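# Fold the towel in half on the table

## Task

Fold the towel once, end onto end, so it lies in two halves with edges about aligned and no extra creases. It must be flat, fully on the table top, away from the basket, with no bumps or raised parts. Release it and move the grippers away. It counts only if it stays folded without the robot holding it.

## Robot and tools

Robot: two arms, left_arm and right_arm, each ending in a two-finger parallel gripper. Left_arm is mounted at (-0.023, +0.373, 0) m and right_arm at (+0.006, -0.315, 0) m in the scene frame. The scene frame has its origin on the table top midway between the arms; +x points out across the table, +y toward the left_arm side, +z up. The arm names are labels only and do not correspond to the left or right of any picture. A gripper's fingers extend along its own +z axis and close along its own y axis. end_effector_position is the spot between the finger pads, just under 1 cm behind the tips.

Row layout (used by execute_actions and by move): 16 numbers. First left_arm: x, y, z, qw, qx, qy, qz, opening; then right_arm in the same order. x, y, z are an absolute target position for that gripper's end_effector_position in metres, scene frame. qw, qx, qy, qz are an absolute target orientation, scalar first, scene frame. Opening runs from -1 (closed) to +1 (fully open, 0.087 m). A row may carry 12 extra numbers in [0, 1]: per-joint stiffness multipliers, six for left_arm then six for right_arm, in Joint positions order; they persist until changed. Even when only one arm should move, fill both halves; for the idle arm repeat its last reported pose and its wanted opening. To hold an orientation steady, resend the same quaternion every row rather than copying a drifted reported one.

execute_actions(actions): a list of up to 15 actions; each action is a list of up to 15 rows, each row lasting one 1/30 s control step. If an action has fewer than 15 rows, its final row is repeated to fill 15 steps. An empty list just returns state and images. A target farther than 0.6 m from the gripper's current position along any of that gripper's axes gets the action refused for both arms; if the first action fails this or anything is malformed, nothing in the call runs.

move(target, speed, blocking): target is one row as above (absolute poses). Each gripper travels in a straight line toward its pose, both finishing together, taking 0.5 to 10 s (cut off at 10 s). speed is the top path speed in m/s, 0.002 to 0.5, default 0.25; rotation is capped at twice that in rad/s. Openings are applied at the start. Paths ignore obstacles and the other arm. Grippers may lag, drift off the path or overshoot the speed, especially at full reach. Faster contact and targets set deeper past a surface press harder. With blocking=false you get control back after 0.5 s; then only wait or stop are allowed until the move reports its end.

wait(seconds): 0 to 10; lets the scene run holding current commands, returning early if a running move finishes. stop(): brakes a running move (needs stopping distance; fingers still continue). zoom_image(camera, region): camera is cam_high, cam_left_wrist or cam_right_wrist; region [x0, y0, x1, y1] in image pixels, origin top-left, at most 504 by 504. read_manual(section): only "licences"; no motion. finished_scene(scene): give the current scene's number; it ends the scene for good and reports success.

Controller behaviour: each step the commanded pose is clamped to within 70 mm and 16 degrees of the measured pose, then damped inverse kinematics pursues it, favouring position over orientation. A distant target can take several actions; after an action the arm goes at most to its last clamped pose, so keep commanding. Joint friction can leave a gripper up to about 31 mm short, and tiny commands may not move it. Elbows never fully straighten.

Results: a state line per arm with gripper position and quaternion (may be a little off at long reach); Hand target lines showing where the controller is currently driving; grip_measured, the finger opening on the command scale (the last Joint positions value is in metres; readings can be off by about 1 mm). To hold cloth, command roughly 0.02 below grip_measured; grip force is near 20 N per pad. Joint torques are raw drive outputs with offsets and noise. A move adds a "move:" line: done, off_target, moving, held or fault, plus limits such as paced (pose clipped) or held (steps blocked; the arm may then surge). Per-gripper distance to target is given. "pose unreachable" means a clearance check altered or blocked that arm's command. FAULT and MOTOR HOT lines warn of stops; holding loads heats motors, and at 90 °C an arm halts for 10 s, at 100 °C it goes limp and drops.

Cameras: cam_high is fixed overhead-ish near (0.757, -0.242, 0.967); each wrist camera rides its gripper. All images are 504x504. Calibration (K, distortion, T_world_to_cam) is listed with the session and may be slightly off.

Avoid: arms colliding or pressing on each other, knocking anything off the table, dropping or yanking the towel, slamming into the table, and leaving the towel in or on the basket. Occasional brief disturbances may pull on held items or nudge loose ones. Finish by opening both grippers and lifting clear before ending the scene.

Each tool is called after "Call:" in YAML: its name, and indented under it one key for each argument.

## Session

Call:
execute_actions:
  actions: []

Scene clock: 0.00 s.
left_arm: end_effector_position=(+0.0796, -0.0116, +0.0601) grip_measured=+0.990 end_effector_quat_wxyz=(+0.287, +0.383, +0.867, -0.138) | right_arm: end_effector_position=(+0.1569, -0.2453, +0.0467) grip_measured=+0.987 end_effector_quat_wxyz=(+0.238, +0.041, +0.970, -0.010)
Joint positions: left_arm=[-1.291  1.71   1.115 -0.4   -0.315 -0.477  0.087] | right_arm=[ 0.659  0.879  0.533 -0.842  0.299  0.63   0.087]
Joint velocities: left_arm=[-0.007  0.017 -0.012  0.007  0.022  0.037 -0.   ] | right_arm=[ 0.012 -0.002  0.002 -0.081  0.037  0.037  0.   ]
Joint torques (N m, as the arm reports them, + toward a larger angle): no reading
Hand target (left_arm): +0.080, -0.012, +0.060; +0.287, +0.383, +0.867, -0.138
Hand target (right_arm): +0.157, -0.245, +0.047; +0.238, +0.041, +0.970, -0.010
Joint stiffness scale: left_arm=[1. 1. 1. 1. 1. 1.] | right_arm=[1. 1. 1. 1. 1. 1.]

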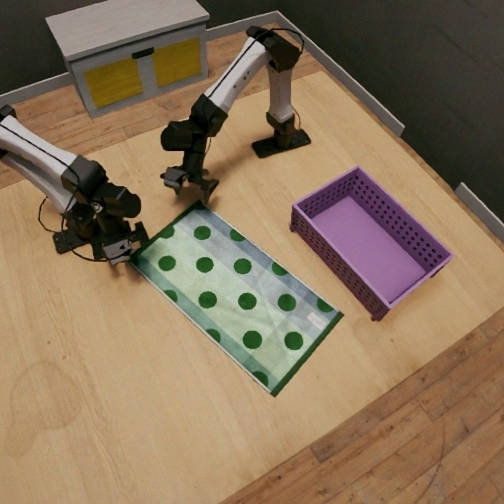

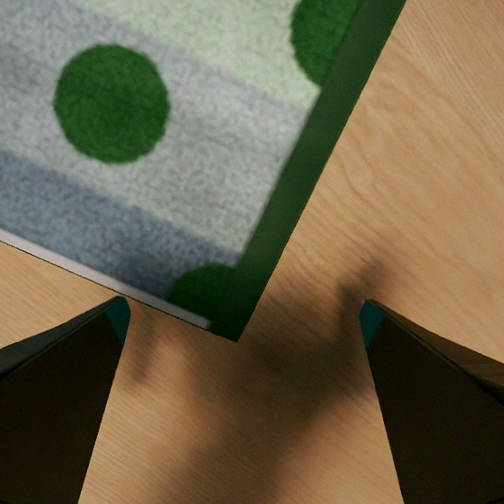

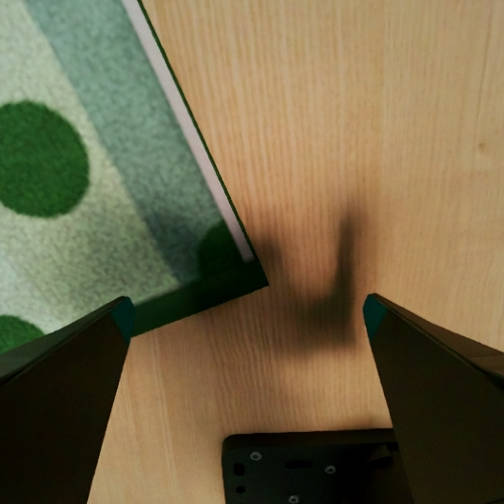

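Call:
zoom_image:
  camera: "cam_high"
  region: [100, 170, 360, 410]

Call:
zoom_image:
  camera: "cam_high"
  region: [250, 290, 370, 410]

Region (100, 170, 360, 410) of cam_high's 504x504 image, scaled by 1.938, with more detail than that image has; it fills the top 465 rows of this view, and the rest is white.

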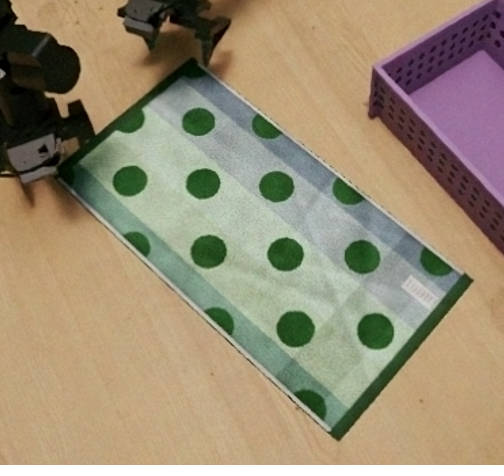

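Region (250, 290, 370, 410) of cam_high's 504x504 image, scaled by 4.200, with more detail than that image has.

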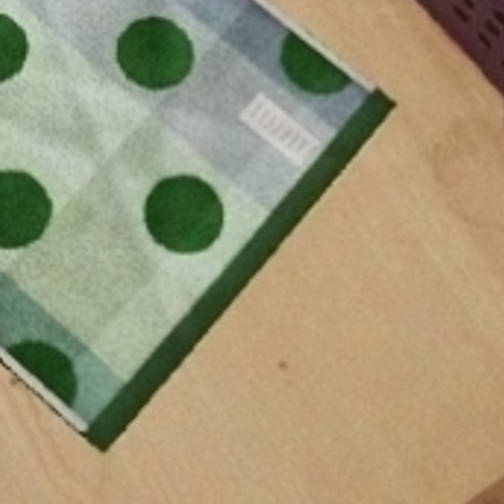

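Call:
zoom_image:
  camera: "cam_high"
  region: [200, 250, 340, 390]

Region (200, 250, 340, 390) of cam_high's 504x504 image, scaled by 3.600, with more detail than that image has.

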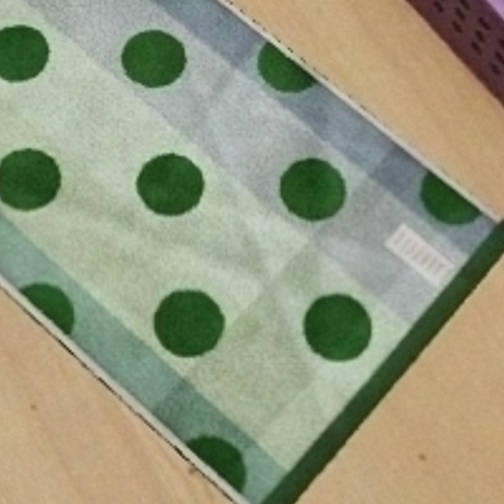

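Call:
move:
  target: [0.068,-0.003,0.05,0,0.588,0.809,0,0.0, 0.140,-0.227,0.05,0,0.588,0.809,0,0.0]
  speed: 0.3

Scene clock: 55.73 s.
left_arm: end_effector_position=(+0.0645, -0.0014, +0.0526) grip_measured=+0.000 end_effector_quat_wxyz=(+0.008, +0.588, +0.809, -0.003) | right_arm: end_effector_position=(+0.1346, -0.2291, +0.0450) grip_measured=+0.000 end_effector_quat_wxyz=(+0.003, +0.579, +0.815, -0.002)
Joint positions: left_arm=[-1.225  2.181  1.833 -1.207 -0.005 -0.079  0.044] | right_arm=[ 0.382  1.117  0.653 -1.107  0.007  1.562  0.044]
Joint velocities: left_arm=[-0.017  0.012  0.012 -0.051 -0.007 -0.037  0.   ] | right_arm=[-0.017 -0.002 -0.012 -0.081  0.007  0.051  0.   ]
Joint torques (N m, as the arm reports them, + toward a larger angle): left_arm=[  1.13 -12.41   8.84   0.29   0.16   0.08] | right_arm=[-0.3  -0.94  9.17  0.19 -0.07  0.06]
Hand target (left_arm): +0.068, -0.002, +0.049; +0.000, +0.586, +0.810, -0.002
Hand target (right_arm): +0.140, -0.226, +0.051; -0.002, +0.589, +0.808, +0.004
Off the commanded pose (left_arm): 0.005 m, 1 deg.
Off the commanded pose (right_arm): 0.008 m, 1 deg.
Joint stiffness scale: left_arm=[1. 1. 1. 1. 1. 1.] | right_arm=[1. 1. 1. 1. 1. 1.]
move: done
camera_calibration (this result's frames):
cam_left_wrist: T_world_to_cam=[[-0.944125, -0.329335, -0.0129322, 0.0606668], [-0.230871, 0.632832, 0.739069, -0.0016606], [-0.235217, 0.700758, -0.673506, 0.194404], [0, 0, 0, 1]] pos_world=[0.102621, -0.1152, 0.132944]
cam_right_wrist: T_world_to_cam=[[-0.949879, -0.312476, 0.00941453, 0.0567109], [-0.196945, 0.621528, 0.758232, 0.158005], [-0.24278, 0.718374, -0.651917, 0.363834], [0, 0, 0, 1]] pos_world=[0.173319, -0.341853, 0.116851]

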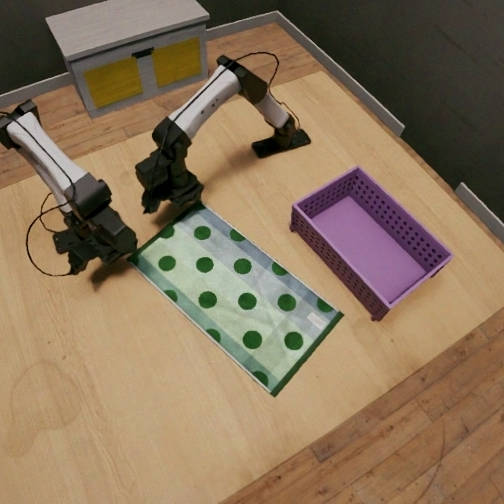

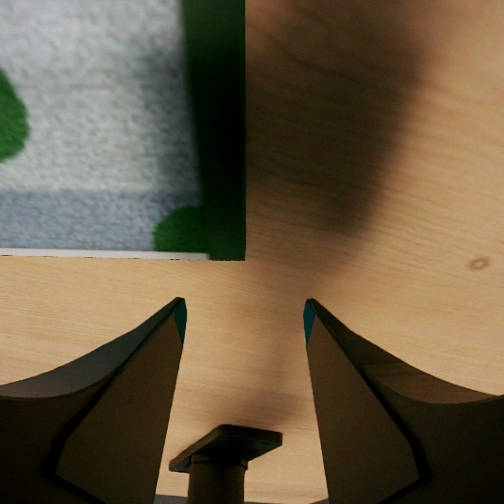

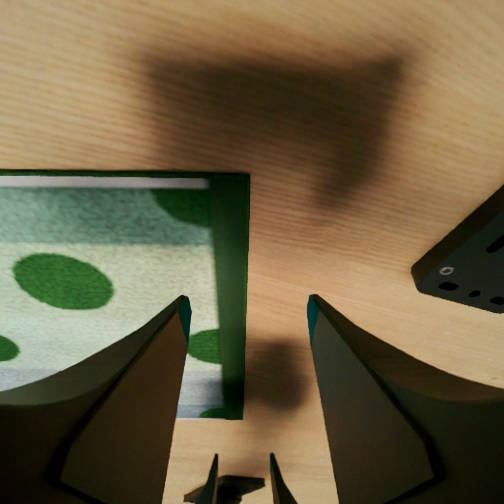

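Call:
move:
  target: [0.078,0.004,0.006,0,0.588,0.809,0,0.0, 0.148,-0.228,0.010,0,0.588,0.809,0,0.0]
  speed: 0.08

Scene clock: 62.40 s.
left_arm: end_effector_position=(+0.0772, -0.0047, +0.0196) grip_measured=+0.000 end_effector_quat_wxyz=(+0.016, +0.589, +0.808, -0.010) | right_arm: end_effector_position=(+0.1509, -0.2263, +0.0165) grip_measured=+0.000 end_effector_quat_wxyz=(+0.008, +0.587, +0.810, +0.005)
Joint positions: left_arm=[-1.198  2.208  1.747 -1.073 -0.005 -0.049  0.044] | right_arm=[ 0.365  1.213  0.589 -0.929  0.007  1.564  0.044]
Joint velocities: left_arm=[-0.022 -0.007 -0.002  0.037 -0.037 -0.022 -0.   ] | right_arm=[-0.027 -0.002  0.002 -0.037  0.051  0.095 -0.   ]
Joint torques (N m, as the arm reports them, + toward a larger angle): left_arm=[  0.99 -13.07   4.86   0.53   0.13   0.05] | right_arm=[-0.38 -1.66  4.67  0.45  0.02 -0.07]
Hand target (left_arm): +0.078, +0.004, +0.006; +0.000, +0.588, +0.809, +0.000
Hand target (right_arm): +0.147, -0.228, +0.010; -0.000, +0.588, +0.809, +0.000
Off the commanded pose (left_arm): 0.016 m, 2 deg.
Off the commanded pose (right_arm): 0.007 m, 1 deg.
Joint stiffness scale: left_arm=[1. 1. 1. 1. 1. 1.] | right_arm=[1. 1. 1. 1. 1. 1.]
move: off_target (left_arm)
camera_calibration (this result's frames):
cam_left_wrist: T_world_to_cam=[[-0.945183, -0.326337, -0.0115559, 0.071241], [-0.232709, 0.648334, 0.724921, 0.0282722], [-0.229076, 0.687872, -0.688735, 0.177297], [0, 0, 0, 1]] pos_world=[0.114529, -0.117039, 0.102439]
cam_right_wrist: T_world_to_cam=[[-0.955559, -0.294676, -0.00851971, 0.0785328], [-0.198085, 0.6204, 0.758858, 0.181025], [-0.218332, 0.726822, -0.6512, 0.345478], [0, 0, 0, 1]] pos_world=[0.18633, -0.340267, 0.0882718]

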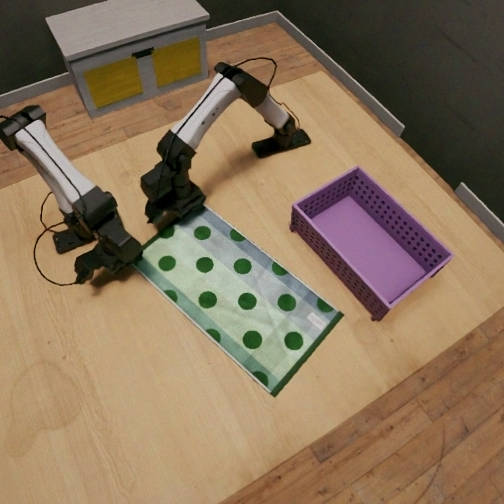

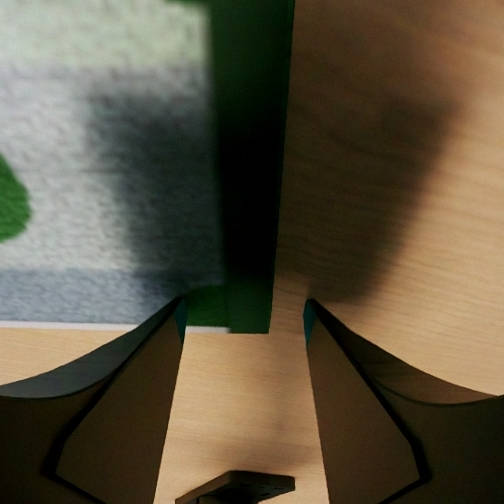

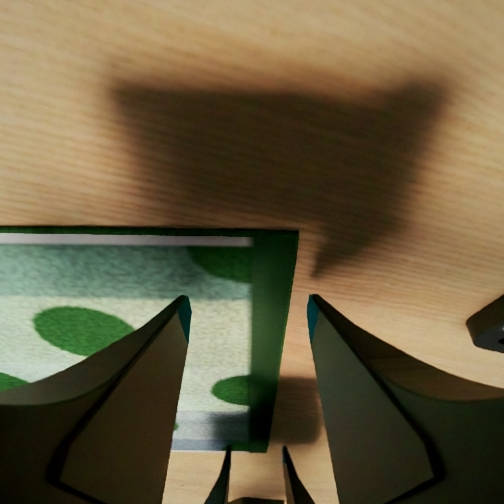

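Call:
move:
  target: [0.078,0.004,-0.004,0,0.588,0.809,0,0.0, 0.142,-0.231,-0.004,0,0.588,0.809,0,0.0]
  speed: 0.05

Scene clock: 65.10 s.
left_arm: end_effector_position=(+0.0784, -0.0089, +0.0171) grip_measured=+0.000 end_effector_quat_wxyz=(+0.023, +0.590, +0.807, -0.016) | right_arm: end_effector_position=(+0.1451, -0.2282, +0.0052) grip_measured=+0.000 end_effector_quat_wxyz=(+0.005, +0.587, +0.810, +0.005)
Joint positions: left_arm=[-1.198  2.208  1.739 -1.046 -0.005 -0.048  0.044] | right_arm=[ 0.36   1.213  0.539 -0.884  0.002  1.559  0.044]
Joint velocities: left_arm=[-0.002 -0.002 -0.012 -0.022  0.007  0.037 -0.001] | right_arm=[-0.002  0.002 -0.002  0.051  0.051  0.066 -0.001]
Joint torques (N m, as the arm reports them, + toward a larger angle): left_arm=[  1.08 -12.11   3.38   0.65   0.11   0.06] | right_arm=[-0.24 -1.44  3.7   0.55  0.04 -0.06]
Hand target (left_arm): +0.078, +0.004, -0.003; -0.000, +0.588, +0.809, +0.000
Hand target (right_arm): +0.141, -0.231, -0.003; -0.000, +0.588, +0.809, +0.000
Off the commanded pose (left_arm): 0.025 m, 3 deg.
Off the commanded pose (right_arm): 0.010 m, 1 deg.
Joint stiffness scale: left_arm=[1. 1. 1. 1. 1. 1.] | right_arm=[1. 1. 1. 1. 1. 1.]
move: off_target (left_arm)
camera_calibration (this result's frames):
cam_left_wrist: T_world_to_cam=[[-0.945377, -0.325817, -0.0102378, 0.0709315], [-0.235771, 0.66174, 0.711697, 0.0336795], [-0.225108, 0.675236, -0.702412, 0.178498], [0, 0, 0, 1]] pos_world=[0.115179, -0.119705, 0.102136]
cam_right_wrist: T_world_to_cam=[[-0.955463, -0.295086, -0.00388637, 0.0721682], [-0.19408, 0.618386, 0.761532, 0.188563], [-0.222314, 0.72837, -0.648115, 0.339097], [0, 0, 0, 1]] pos_world=[0.180936, -0.342297, 0.0764577]

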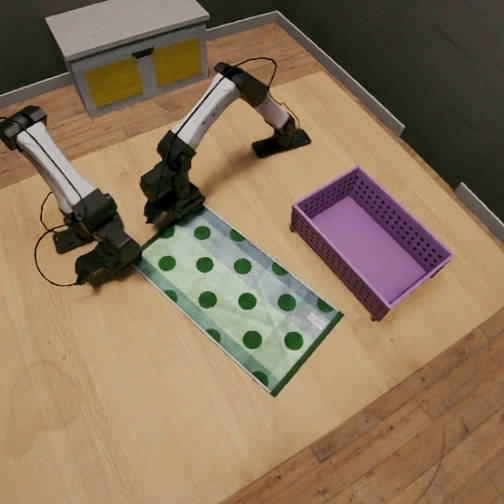

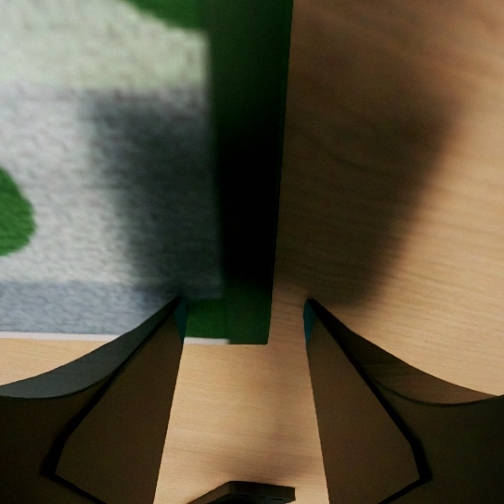

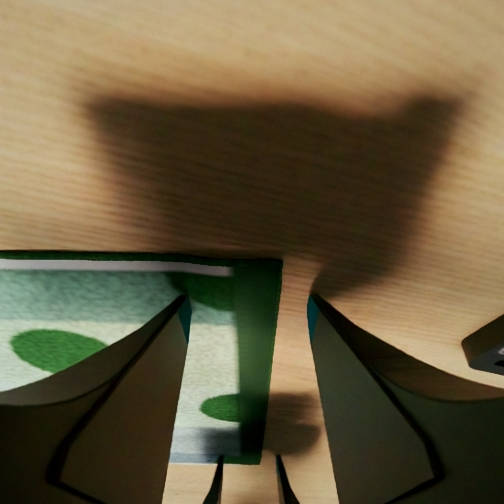

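Call:
execute_actions:
  actions:
    - [[0.078,0.004,-0.004,0,0.588,0.809,0,-0.1, 0.142,-0.231,-0.008,0,0.588,0.809,0,-0.1],[0.078,0.004,-0.004,0,0.588,0.809,0,-0.13, 0.142,-0.231,-0.008,0,0.588,0.809,0,-0.13],[0.078,0.004,-0.004,0,0.588,0.809,0,-0.16, 0.142,-0.231,-0.008,0,0.588,0.809,0,-0.16],[0.078,0.004,-0.004,0,0.588,0.809,0,-0.2, 0.142,-0.231,-0.008,0,0.588,0.809,0,-0.2],[0.078,0.004,-0.004,0,0.588,0.809,0,-0.24, 0.142,-0.231,-0.008,0,0.588,0.809,0,-0.24],[0.078,0.004,-0.004,0,0.588,0.809,0,-0.28, 0.142,-0.231,-0.008,0,0.588,0.809,0,-0.28],[0.078,0.004,-0.004,0,0.588,0.809,0,-0.32, 0.142,-0.231,-0.008,0,0.588,0.809,0,-0.32],[0.078,0.004,-0.004,0,0.588,0.809,0,-0.36, 0.142,-0.231,-0.008,0,0.588,0.809,0,-0.36],[0.078,0.004,-0.004,0,0.588,0.809,0,-0.4, 0.142,-0.231,-0.008,0,0.588,0.809,0,-0.4],[0.078,0.004,-0.004,0,0.588,0.809,0,-0.44, 0.142,-0.231,-0.008,0,0.588,0.809,0,-0.44],[0.078,0.004,-0.004,0,0.588,0.809,0,-0.48, 0.142,-0.231,-0.008,0,0.588,0.809,0,-0.48],[0.078,0.004,-0.004,0,0.588,0.809,0,-0.52, 0.142,-0.231,-0.008,0,0.588,0.809,0,-0.52],[0.078,0.004,-0.004,0,0.588,0.809,0,-0.56, 0.142,-0.231,-0.008,0,0.588,0.809,0,-0.56],[0.078,0.004,-0.004,0,0.588,0.809,0,-0.6, 0.142,-0.231,-0.008,0,0.588,0.809,0,-0.6],[0.078,0.004,-0.004,0,0.588,0.809,0,-0.64, 0.142,-0.231,-0.008,0,0.588,0.809,0,-0.64]]
    - [[0.078,0.004,-0.004,0,0.588,0.809,0,-0.68, 0.142,-0.231,-0.008,0,0.588,0.809,0,-0.68],[0.078,0.004,-0.004,0,0.588,0.809,0,-0.71, 0.142,-0.231,-0.008,0,0.588,0.809,0,-0.71],[0.078,0.004,-0.004,0,0.588,0.809,0,-0.74, 0.142,-0.231,-0.008,0,0.588,0.809,0,-0.74]]

Scene clock: 73.33 s.
left_arm: end_effector_position=(+0.0843, -0.0073, +0.0171) grip_measured=-0.739 end_effector_quat_wxyz=(+0.029, +0.589, +0.808, -0.008) | right_arm: end_effector_position=(+0.1574, -0.2240, +0.0050) grip_measured=-0.739 end_effector_quat_wxyz=(+0.020, +0.586, +0.810, +0.027)
Joint positions: left_arm=[-1.192  2.208  1.739 -1.046 -0.024 -0.043  0.011] | right_arm=[ 0.36   1.213  0.536 -0.827  0.001  1.557  0.011]
Joint velocities: left_arm=[-0.017  0.012 -0.012  0.051 -0.037 -0.037  0.001] | right_arm=[ 0.022 -0.007 -0.027 -0.037 -0.051 -0.066  0.001]
Joint torques (N m, as the arm reports them, + toward a larger angle): left_arm=[  0.53 -12.15   3.51   0.58   0.35  -0.01] | right_arm=[-0.34 -0.59  3.27  0.34  0.06 -0.04]
Hand target (left_arm): +0.078, +0.004, -0.003; -0.000, +0.587, +0.809, +0.000
Hand target (right_arm): +0.141, -0.231, -0.007; -0.000, +0.588, +0.809, +0.000
Off the commanded pose (left_arm): 0.025 m, 3 deg.
Off the commanded pose (right_arm): 0.021 m, 4 deg.
Joint stiffness scale: left_arm=[1. 1. 1. 1. 1. 1.] | right_arm=[1. 1. 1. 1. 1. 1.]
camera_calibration (this result's frames):
cam_left_wrist: T_world_to_cam=[[-0.944155, -0.328176, -0.0295147, 0.0772441], [-0.250739, 0.657467, 0.71054, 0.0352433], [-0.213777, 0.678261, -0.703038, 0.177826], [0, 0, 0, 1]] pos_world=[0.119782, -0.118434, 0.102257]
cam_right_wrist: T_world_to_cam=[[-0.953428, -0.296063, -0.0576307, 0.0848758], [-0.233717, 0.604395, 0.761632, 0.191595], [-0.190659, 0.73963, -0.645442, 0.336152], [0, 0, 0, 1]] pos_world=[0.189792, -0.339298, 0.0759335]

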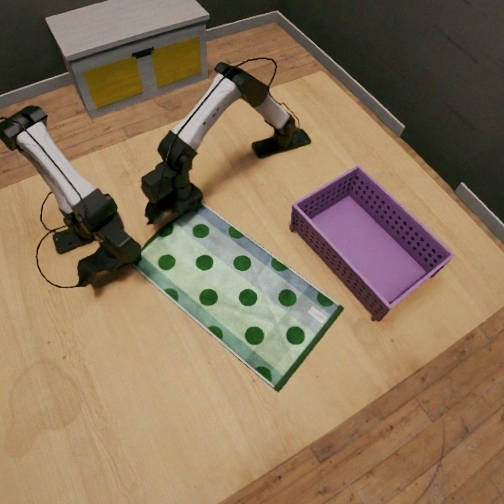

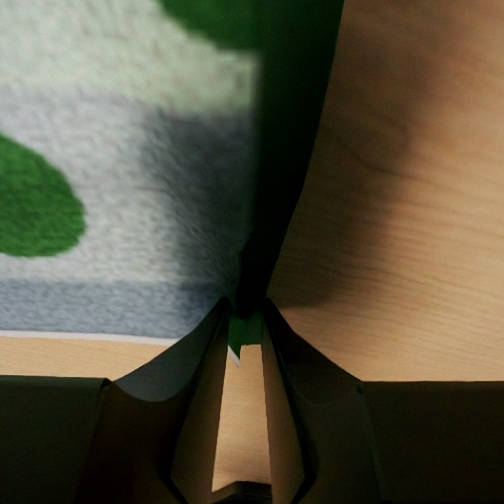

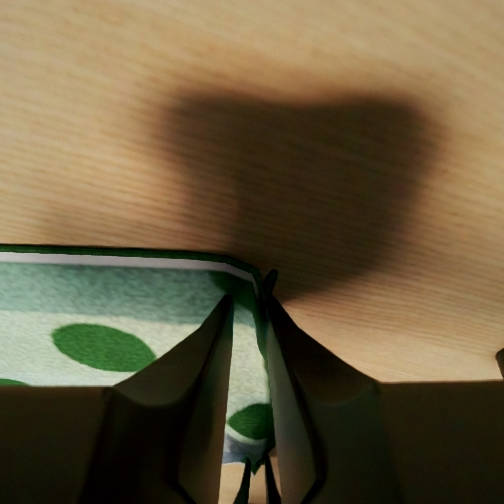

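Call:
execute_actions:
  actions:
    - [[0.082,0.0,0.0,0,0.588,0.809,0,-0.78, 0.152,-0.228,-0.004,0,0.588,0.809,0,-0.78],[0.082,0.0,0.0,0,0.588,0.809,0,-0.8, 0.152,-0.228,-0.004,0,0.588,0.809,0,-0.8],[0.082,0.0,0.0,0,0.588,0.809,0,-0.82, 0.152,-0.228,-0.004,0,0.588,0.809,0,-0.82],[0.082,0.0,0.0,0,0.588,0.809,0,-0.84, 0.152,-0.228,-0.004,0,0.588,0.809,0,-0.84],[0.082,0.0,0.0,0,0.588,0.809,0,-0.86, 0.152,-0.228,-0.004,0,0.588,0.809,0,-0.86],[0.082,0.0,0.0,0,0.588,0.809,0,-0.88, 0.152,-0.228,-0.004,0,0.588,0.809,0,-0.88],[0.082,0.0,0.0,0,0.588,0.809,0,-0.9, 0.152,-0.228,-0.004,0,0.588,0.809,0,-0.9],[0.082,0.0,0.0,0,0.588,0.809,0,-0.92, 0.152,-0.228,-0.004,0,0.588,0.809,0,-0.92],[0.082,0.0,0.0,0,0.588,0.809,0,-0.94, 0.152,-0.228,-0.004,0,0.588,0.809,0,-0.94],[0.082,0.0,0.0,0,0.588,0.809,0,-0.96, 0.152,-0.228,-0.004,0,0.588,0.809,0,-0.96],[0.082,0.0,0.0,0,0.588,0.809,0,-0.98, 0.152,-0.228,-0.004,0,0.588,0.809,0,-0.98],[0.082,0.0,0.0,0,0.588,0.809,0,-1, 0.152,-0.228,-0.004,0,0.588,0.809,0,-1]]

Call:
move:
  target: [0.084,-0.007,0.08,0,0.588,0.809,0,-1, 0.157,-0.226,0.07,0,0.588,0.809,0,-1]
  speed: 0.1

Scene clock: 86.23 s.
left_arm: end_effector_position=(+0.0862, -0.0056, +0.0172) grip_measured=-0.930 end_effector_quat_wxyz=(+0.028, +0.589, +0.808, -0.006) | right_arm: end_effector_position=(+0.1621, -0.2217, +0.0043) grip_measured=-0.949 end_effector_quat_wxyz=(+0.016, +0.587, +0.809, +0.028)
Joint positions: left_arm=[-1.187  2.208  1.739 -1.05  -0.025 -0.037  0.003] | right_arm=[ 0.356  1.243  0.549 -0.813 -0.008  1.557  0.002]
Joint velocities: left_arm=[-0.012 -0.002 -0.007 -0.081 -0.081 -0.066 -0.001] | right_arm=[-0.022 -0.017  0.017 -0.007 -0.037 -0.051 -0.001]
Joint torques (N m, as the arm reports them, + toward a larger angle): left_arm=[  0.54 -10.81   6.56   0.43   0.33   0.  ] | right_arm=[-0.09  0.31  5.8   0.21  0.13 -0.05]
Hand target (left_arm): +0.082, +0.000, +0.000; +0.000, +0.588, +0.809, -0.000
Hand target (right_arm): +0.151, -0.228, -0.003; -0.001, +0.588, +0.809, +0.000
Off the commanded pose (left_arm): 0.019 m, 3 deg.
Off the commanded pose (right_arm): 0.014 m, 4 deg.
Joint stiffness scale: left_arm=[1. 1. 1. 1. 1. 1.] | right_arm=[1. 1. 1. 1. 1. 1.]
camera_calibration (this result's frames):
cam_left_wrist: T_world_to_cam=[[-0.944392, -0.327369, -0.0308601, 0.0796883], [-0.250183, 0.654467, 0.713499, 0.034438], [-0.213381, 0.681544, -0.699976, 0.177138], [0, 0, 0, 1]] pos_world=[0.121671, -0.117179, 0.10188]
cam_right_wrist: T_world_to_cam=[[-0.954784, -0.292182, -0.054933, 0.0910921], [-0.227599, 0.599469, 0.767357, 0.189789], [-0.191277, 0.745162, -0.638863, 0.336213], [0, 0, 0, 1]] pos_world=[0.194479, -0.337691, 0.0741626]

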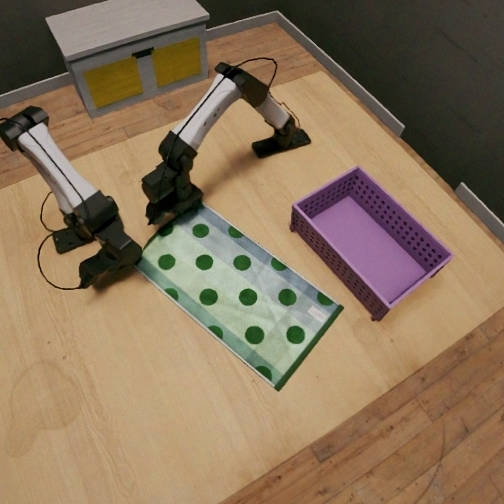

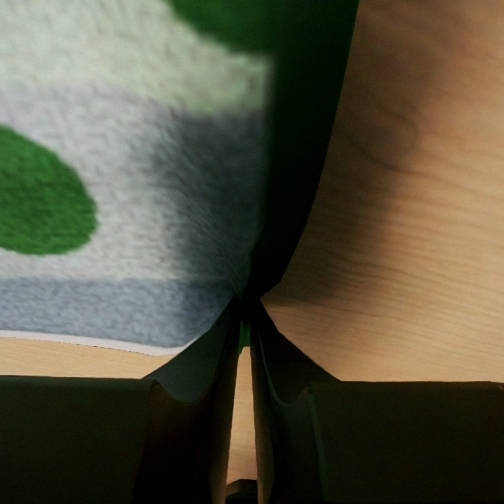

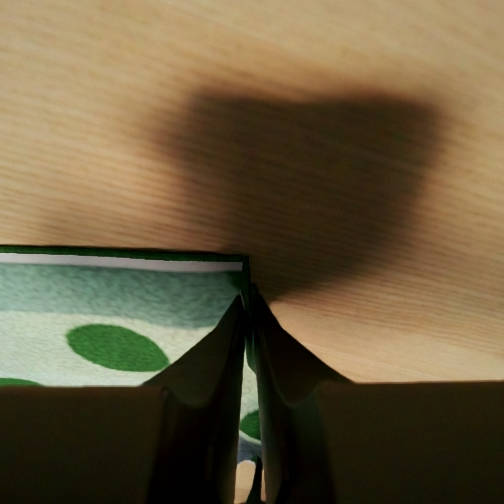

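Scene clock: 87.53 s.
left_arm: end_effector_position=(+0.0836, -0.0064, +0.0831) grip_measured=-0.952 end_effector_quat_wxyz=(+0.012, +0.589, +0.808, -0.004) | right_arm: end_effector_position=(+0.1525, -0.2247, +0.0612) grip_measured=-0.949 end_effector_quat_wxyz=(-0.011, +0.588, +0.809, -0.009)
Joint positions: left_arm=[-1.187  2.212  2.005 -1.341 -0.009 -0.037  0.002] | right_arm=[ 0.356  1.213  0.771 -1.156 -0.008  1.557  0.002]
Joint velocities: left_arm=[ 0.002 -0.017 -0.022  0.022  0.007 -0.066 -0.001] | right_arm=[-0.007 -0.012  0.002 -0.007  0.022  0.007 -0.   ]
Joint torques (N m, as the arm reports them, + toward a larger angle): left_arm=[  0.66 -12.91   8.71   0.25   0.15   0.  ] | right_arm=[ 0.11 -4.34  9.18  0.09  0.14 -0.02]
Hand target (left_arm): +0.084, -0.006, +0.080; +0.001, +0.588, +0.809, -0.000
Hand target (right_arm): +0.158, -0.225, +0.070; +0.000, +0.588, +0.809, +0.000
Off the commanded pose (left_arm): 0.003 m, 1 deg.
Off the commanded pose (right_arm): 0.010 m, 2 deg.
Joint stiffness scale: left_arm=[1. 1. 1. 1. 1. 1.] | right_arm=[1. 1. 1. 1. 1. 1.]
move: done
camera_calibration (this result's frames):
cam_left_wrist: T_world_to_cam=[[-0.945129, -0.326254, -0.0169906, 0.0778954], [-0.233331, 0.63771, 0.734086, -0.0159425], [-0.228664, 0.69777, -0.678844, 0.222878], [0, 0, 0, 1]] pos_world=[0.120865, -0.119937, 0.164326]
cam_right_wrist: T_world_to_cam=[[-0.955586, -0.292431, 0.0365847, 0.0786918], [-0.160427, 0.620286, 0.767794, 0.140134], [-0.24722, 0.727825, -0.639651, 0.377628], [0, 0, 0, 1]] pos_world=[0.191035, -0.338758, 0.131077]

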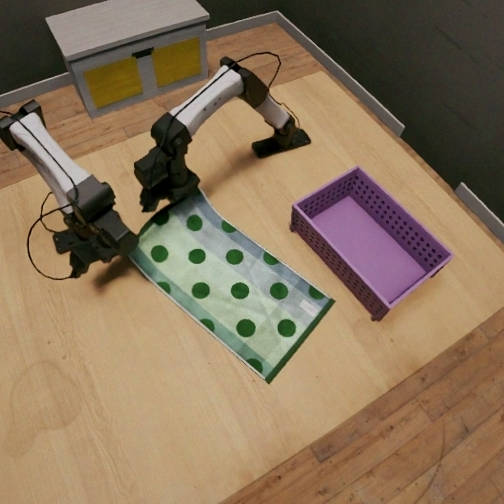

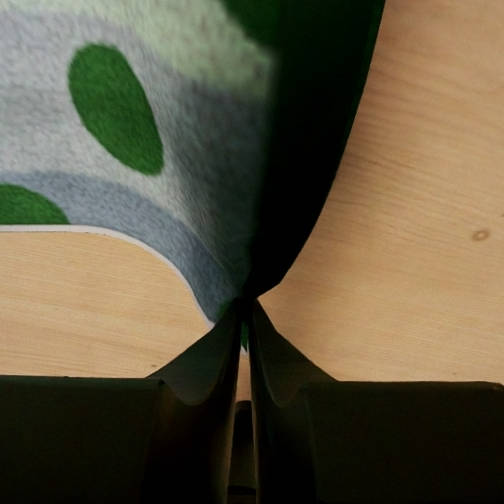

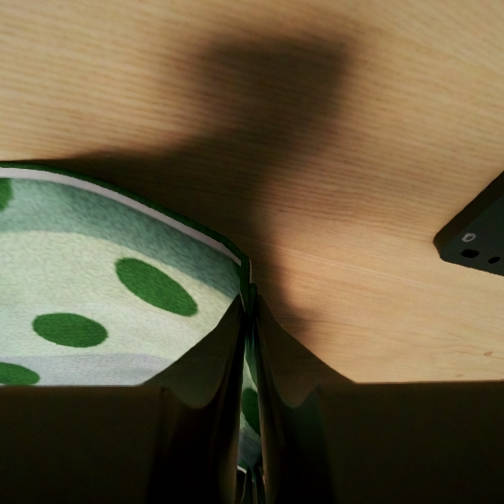

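Call:
move:
  target: [0.048,0.016,0.235,0.2095,0.568,0.781,-0.152,-1, 0.120,-0.207,0.23,0.152,0.568,0.781,0.2095,-1]
  speed: 0.15

Scene clock: 124.07 s.
left_arm: end_effector_position=(+0.0508, +0.0144, +0.2402) grip_measured=-0.954 end_effector_quat_wxyz=(+0.212, +0.567, +0.780, -0.156) | right_arm: end_effector_position=(+0.1217, -0.2027, +0.2206) grip_measured=-0.949 end_effector_quat_wxyz=(+0.145, +0.564, +0.789, +0.194)
Joint positions: left_arm=[-1.275  1.662  1.829 -1.207 -0.063 -0.112  0.002] | right_arm=[ 0.815  0.774  1.144 -1.494  0.207  1.954  0.002]
Joint velocities: left_arm=[-0.022 -0.022  0.002  0.037 -0.022 -0.007  0.   ] | right_arm=[-0.007 -0.007  0.002 -0.007  0.007  0.066 -0.001]
Joint torques (N m, as the arm reports them, + toward a larger angle): left_arm=[ -0.62 -10.7    5.21   1.26  -0.06  -0.06] | right_arm=[1.55 0.78 8.72 0.91 0.27 0.06]
Hand target (left_arm): +0.047, +0.018, +0.235; +0.209, +0.570, +0.780, -0.152
Hand target (right_arm): +0.123, -0.204, +0.230; +0.155, +0.566, +0.783, +0.206
Off the commanded pose (left_arm): 0.006 m, 1 deg.
Off the commanded pose (right_arm): 0.010 m, 2 deg.
Joint stiffness scale: left_arm=[1. 1. 1. 1. 1. 1.] | right_arm=[1. 1. 1. 1. 1. 1.]
move: done
camera_calibration (this result's frames):
cam_left_wrist: T_world_to_cam=[[-0.94375, -0.330604, 0.00611918, 0.050862], [-0.312569, 0.897998, 0.309678, -0.0499599], [-0.107876, 0.290345, -0.950822, 0.3725], [0, 0, 0, 1]] pos_world=[0.0725687, -0.0464746, 0.369341]
cam_right_wrist: T_world_to_cam=[[-0.843795, -0.272023, -0.462616, 0.15046], [-0.534203, 0.508228, 0.675523, 0.0422087], [0.0513573, 0.817134, -0.574156, 0.423316], [0, 0, 0, 1]] pos_world=[0.127765, -0.326429, 0.284142]

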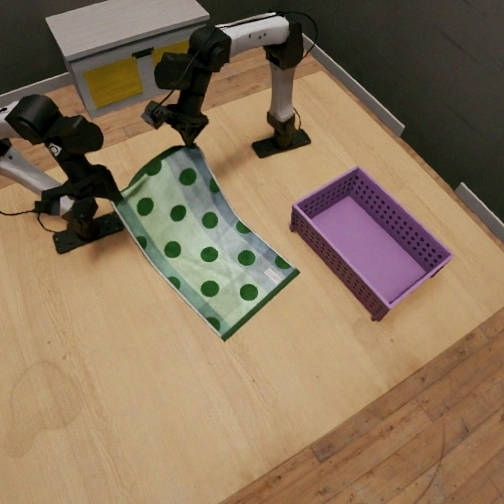

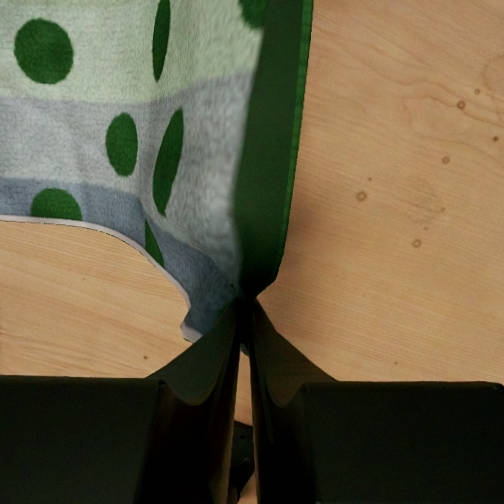

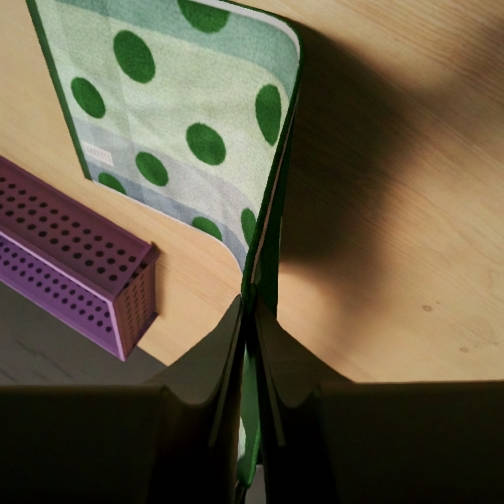

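Call:
zoom_image:
  camera: "cam_high"
  region: [180, 230, 320, 370]

Region (180, 230, 320, 370) of cam_high's 504x504 image, scaled by 3.600, with more detail than that image has.

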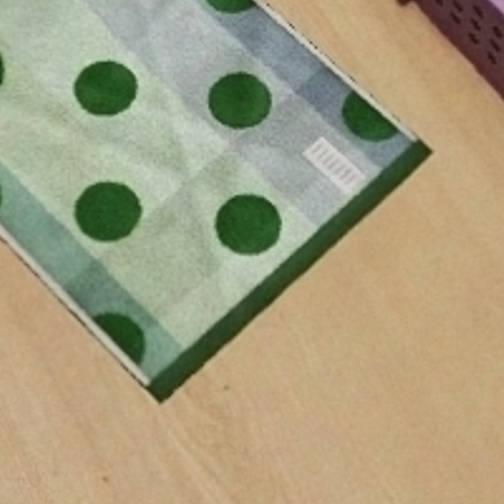

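Call:
move:
  target: [0.048,0.020,0.265,0.2095,0.568,0.781,-0.152,-1, 0.122,-0.205,0.275,0.175,0.53,0.79,0.255,-1]
  speed: 0.1

Scene clock: 142.23 s.
left_arm: end_effector_position=(+0.0497, +0.0209, +0.2662) grip_measured=-0.954 end_effector_quat_wxyz=(+0.216, +0.566, +0.780, -0.160) | right_arm: end_effector_position=(+0.1213, -0.2024, +0.2681) grip_measured=-0.950 end_effector_quat_wxyz=(+0.168, +0.532, +0.791, +0.250)
Joint positions: left_arm=[-1.275  1.676  1.956 -1.31  -0.063 -0.113  0.002] | right_arm=[ 0.815  0.774  1.304 -1.523  0.21   1.881  0.002]
Joint velocities: left_arm=[ 0.002 -0.007 -0.002  0.037 -0.022  0.022  0.001] | right_arm=[-0.002 -0.012 -0.002 -0.022  0.066 -0.066 -0.   ]
Joint torques (N m, as the arm reports them, + toward a larger angle): left_arm=[-0.31 -7.36  8.96  1.04 -0.03 -0.04] | right_arm=[ 0.24  2.37  8.19  1.18  0.22 -0.07]
Hand target (left_arm): +0.048, +0.021, +0.265; +0.210, +0.568, +0.781, -0.152
Hand target (right_arm): +0.123, -0.204, +0.275; +0.176, +0.530, +0.790, +0.255
Off the commanded pose (left_arm): 0.002 m, 1 deg.
Off the commanded pose (right_arm): 0.007 m, 1 deg.
Joint stiffness scale: left_arm=[1. 1. 1. 1. 1. 1.] | right_arm=[1. 1. 1. 1. 1. 1.]
move: done
camera_calibration (this result's frames):
cam_left_wrist: T_world_to_cam=[[-0.943481, -0.331335, 0.00775479, 0.0513054], [-0.313893, 0.900836, 0.299943, -0.0616183], [-0.106367, 0.280556, -0.953926, 0.396209], [0, 0, 0, 1]] pos_world=[0.0712078, -0.0386516, 0.396038]
cam_right_wrist: T_world_to_cam=[[-0.769585, -0.294599, -0.566525, 0.186504], [-0.635638, 0.437998, 0.635706, 0.0185625], [0.0608585, 0.849334, -0.524335, 0.442334], [0, 0, 0, 1]] pos_world=[0.12841, -0.328876, 0.32579]

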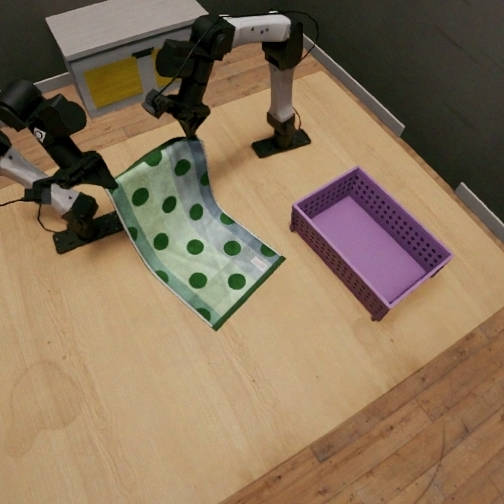

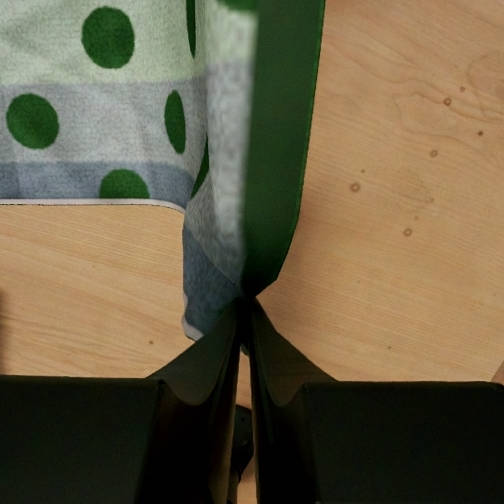

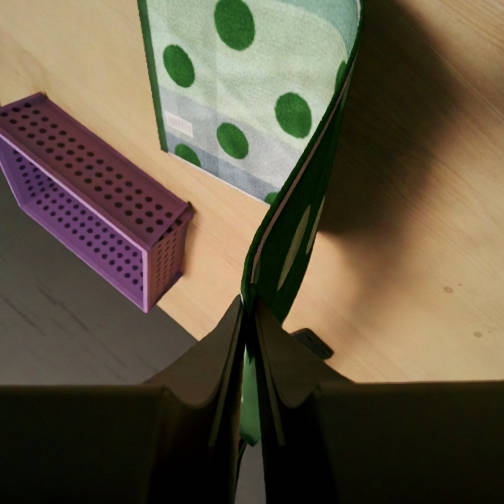

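Call:
move:
  target: [0.09,0.030,0.21,0.2095,0.568,0.781,-0.152,-1, 0.163,-0.194,0.205,0.152,0.568,0.781,0.2095,-1]
  speed: 0.12

Call:
move:
  target: [0.20,0.066,0.175,0.141,0.579,0.797,-0.102,-1, 0.273,-0.158,0.17,0.051,0.586,0.806,0.07,-1]
  speed: 0.12

Scene clock: 152.20 s.
left_arm: end_effector_position=(+0.0898, +0.0232, +0.2117) grip_measured=-0.954 end_effector_quat_wxyz=(+0.212, +0.568, +0.781, -0.150) | right_arm: end_effector_position=(+0.1593, -0.1970, +0.2100) grip_measured=-0.950 end_effector_quat_wxyz=(+0.154, +0.568, +0.780, +0.214)
Joint positions: left_arm=[-1.152  1.633  1.68  -1.093 -0.009 -0.003  0.002] | right_arm=[ 0.613  0.809  1.067 -1.308  0.122  1.784  0.002]
Joint velocities: left_arm=[-0.037 -0.032 -0.002 -0.037 -0.066 -0.007 -0.   ] | right_arm=[ 0.002 -0.012  0.007  0.037  0.022 -0.022 -0.001]
Joint torques (N m, as the arm reports them, + toward a larger angle): left_arm=[  1.01 -11.58   5.3    1.24   0.12   0.07] | right_arm=[-0.39  1.62  5.05  1.35  0.03 -0.06]
Hand target (left_arm): +0.090, +0.029, +0.210; +0.210, +0.568, +0.781, -0.151
Hand target (right_arm): +0.162, -0.196, +0.204; +0.151, +0.568, +0.781, +0.211
Off the commanded pose (left_arm): 0.007 m, 0 deg.
Off the commanded pose (right_arm): 0.007 m, 1 deg.
Joint stiffness scale: left_arm=[1. 1. 1. 1. 1. 1.] | right_arm=[1. 1. 1. 1. 1. 1.]
move: done
camera_calibration (this result's frames):
cam_left_wrist: T_world_to_cam=[[-0.943431, -0.331557, -0.00282448, 0.092594], [-0.315267, 0.894375, 0.317332, -0.0382176], [-0.102687, 0.300271, -0.94831, 0.34587], [0, 0, 0, 1]] pos_world=[0.110824, -0.0389737, 0.340381]
cam_right_wrist: T_world_to_cam=[[-0.829157, -0.247567, -0.501207, 0.189441], [-0.552572, 0.498712, 0.667795, 0.0692984], [0.0846339, 0.83066, -0.550309, 0.402994], [0, 0, 0, 1]] pos_world=[0.161261, -0.322412, 0.270443]

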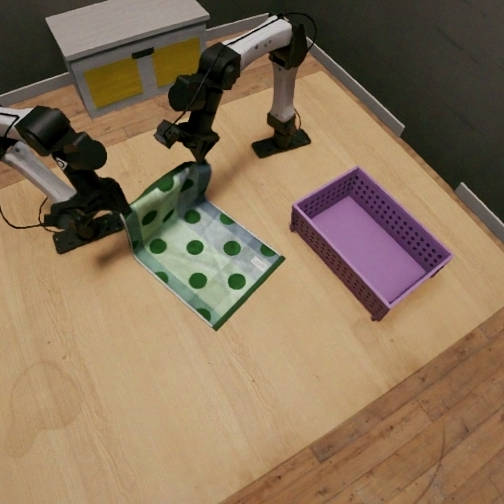

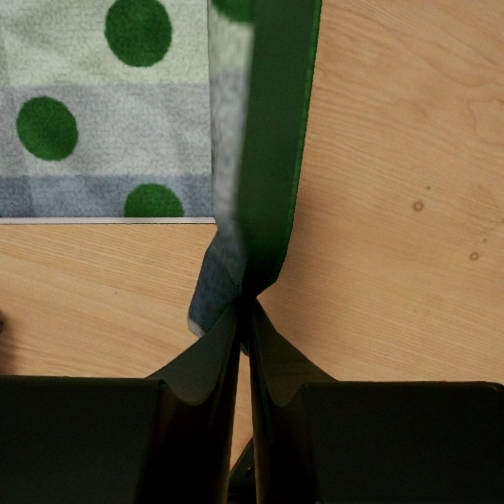

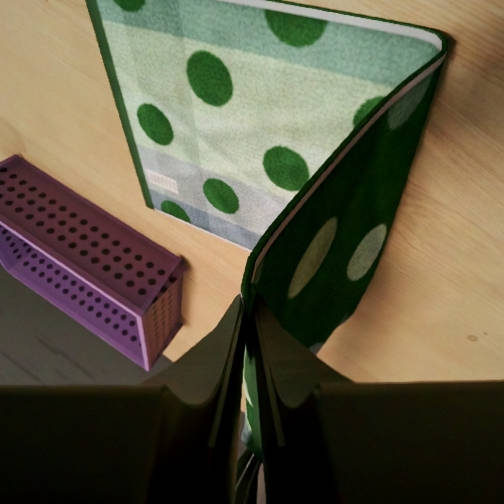

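Scene clock: 154.13 s.
left_arm: end_effector_position=(+0.1979, +0.0661, +0.1760) grip_measured=-0.954 end_effector_quat_wxyz=(+0.152, +0.578, +0.796, -0.101) | right_arm: end_effector_position=(+0.2684, -0.1593, +0.1622) grip_measured=-0.949 end_effector_quat_wxyz=(+0.049, +0.586, +0.806, +0.066)
Joint positions: left_arm=[-0.823  1.808  1.784 -1.192  0.1    0.303  0.002] | right_arm=[ 0.464  1.526  1.41  -1.291  0.017  1.666  0.002]
Joint velocities: left_arm=[ 0.002  0.007  0.012 -0.051  0.007  0.022 -0.001] | right_arm=[ 0.002 -0.002  0.007 -0.066 -0.066  0.022 -0.   ]
Joint torques (N m, as the arm reports them, + toward a larger angle): left_arm=[ 0.93 -9.46  9.33  0.78  0.26  0.06] | right_arm=[-0.46 -6.15  9.61  0.48  0.04 -0.1 ]
Hand target (left_arm): +0.200, +0.067, +0.175; +0.144, +0.578, +0.797, -0.101
Hand target (right_arm): +0.272, -0.161, +0.169; +0.049, +0.587, +0.805, +0.072
Off the commanded pose (left_arm): 0.002 m, 1 deg.
Off the commanded pose (right_arm): 0.009 m, 1 deg.
Joint stiffness scale: left_arm=[1. 1. 1. 1. 1. 1.] | right_arm=[1. 1. 1. 1. 1. 1.]
move: done
camera_calibration (this result's frames):
cam_left_wrist: T_world_to_cam=[[-0.942031, -0.335188, -0.0150697, 0.210878], [-0.303818, 0.833085, 0.462237, -0.0548499], [-0.142382, 0.44002, -0.886628, 0.297997], [0, 0, 0, 1]] pos_world=[0.224419, -0.0147463, 0.292744]
cam_right_wrist: T_world_to_cam=[[-0.945384, -0.287287, -0.154, 0.233782], [-0.300096, 0.58267, 0.755273, 0.0741639], [-0.127249, 0.760238, -0.637061, 0.395857], [0, 0, 0, 1]] pos_world=[0.293643, -0.276996, 0.232174]

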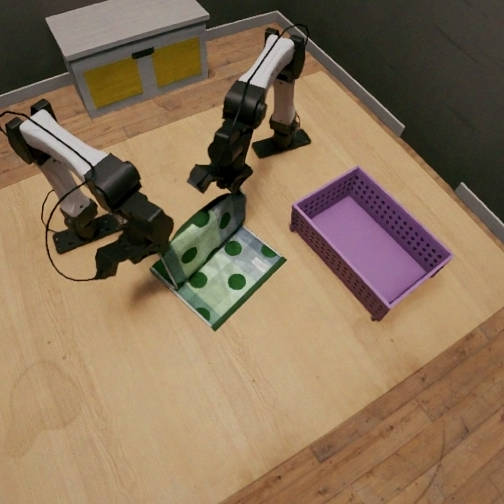

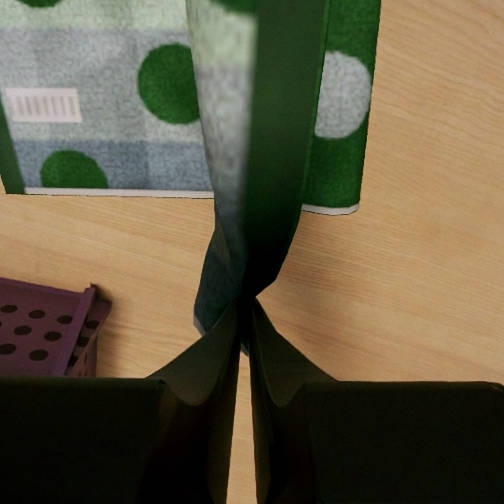

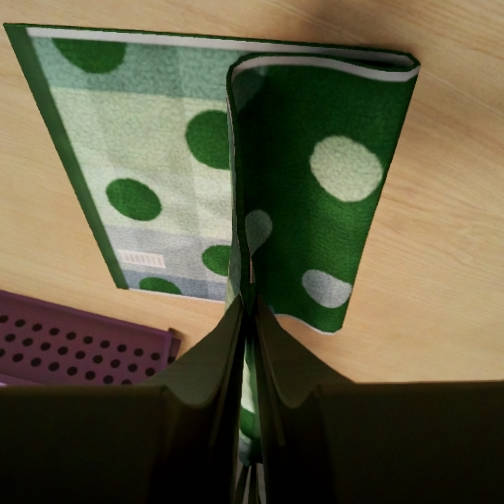

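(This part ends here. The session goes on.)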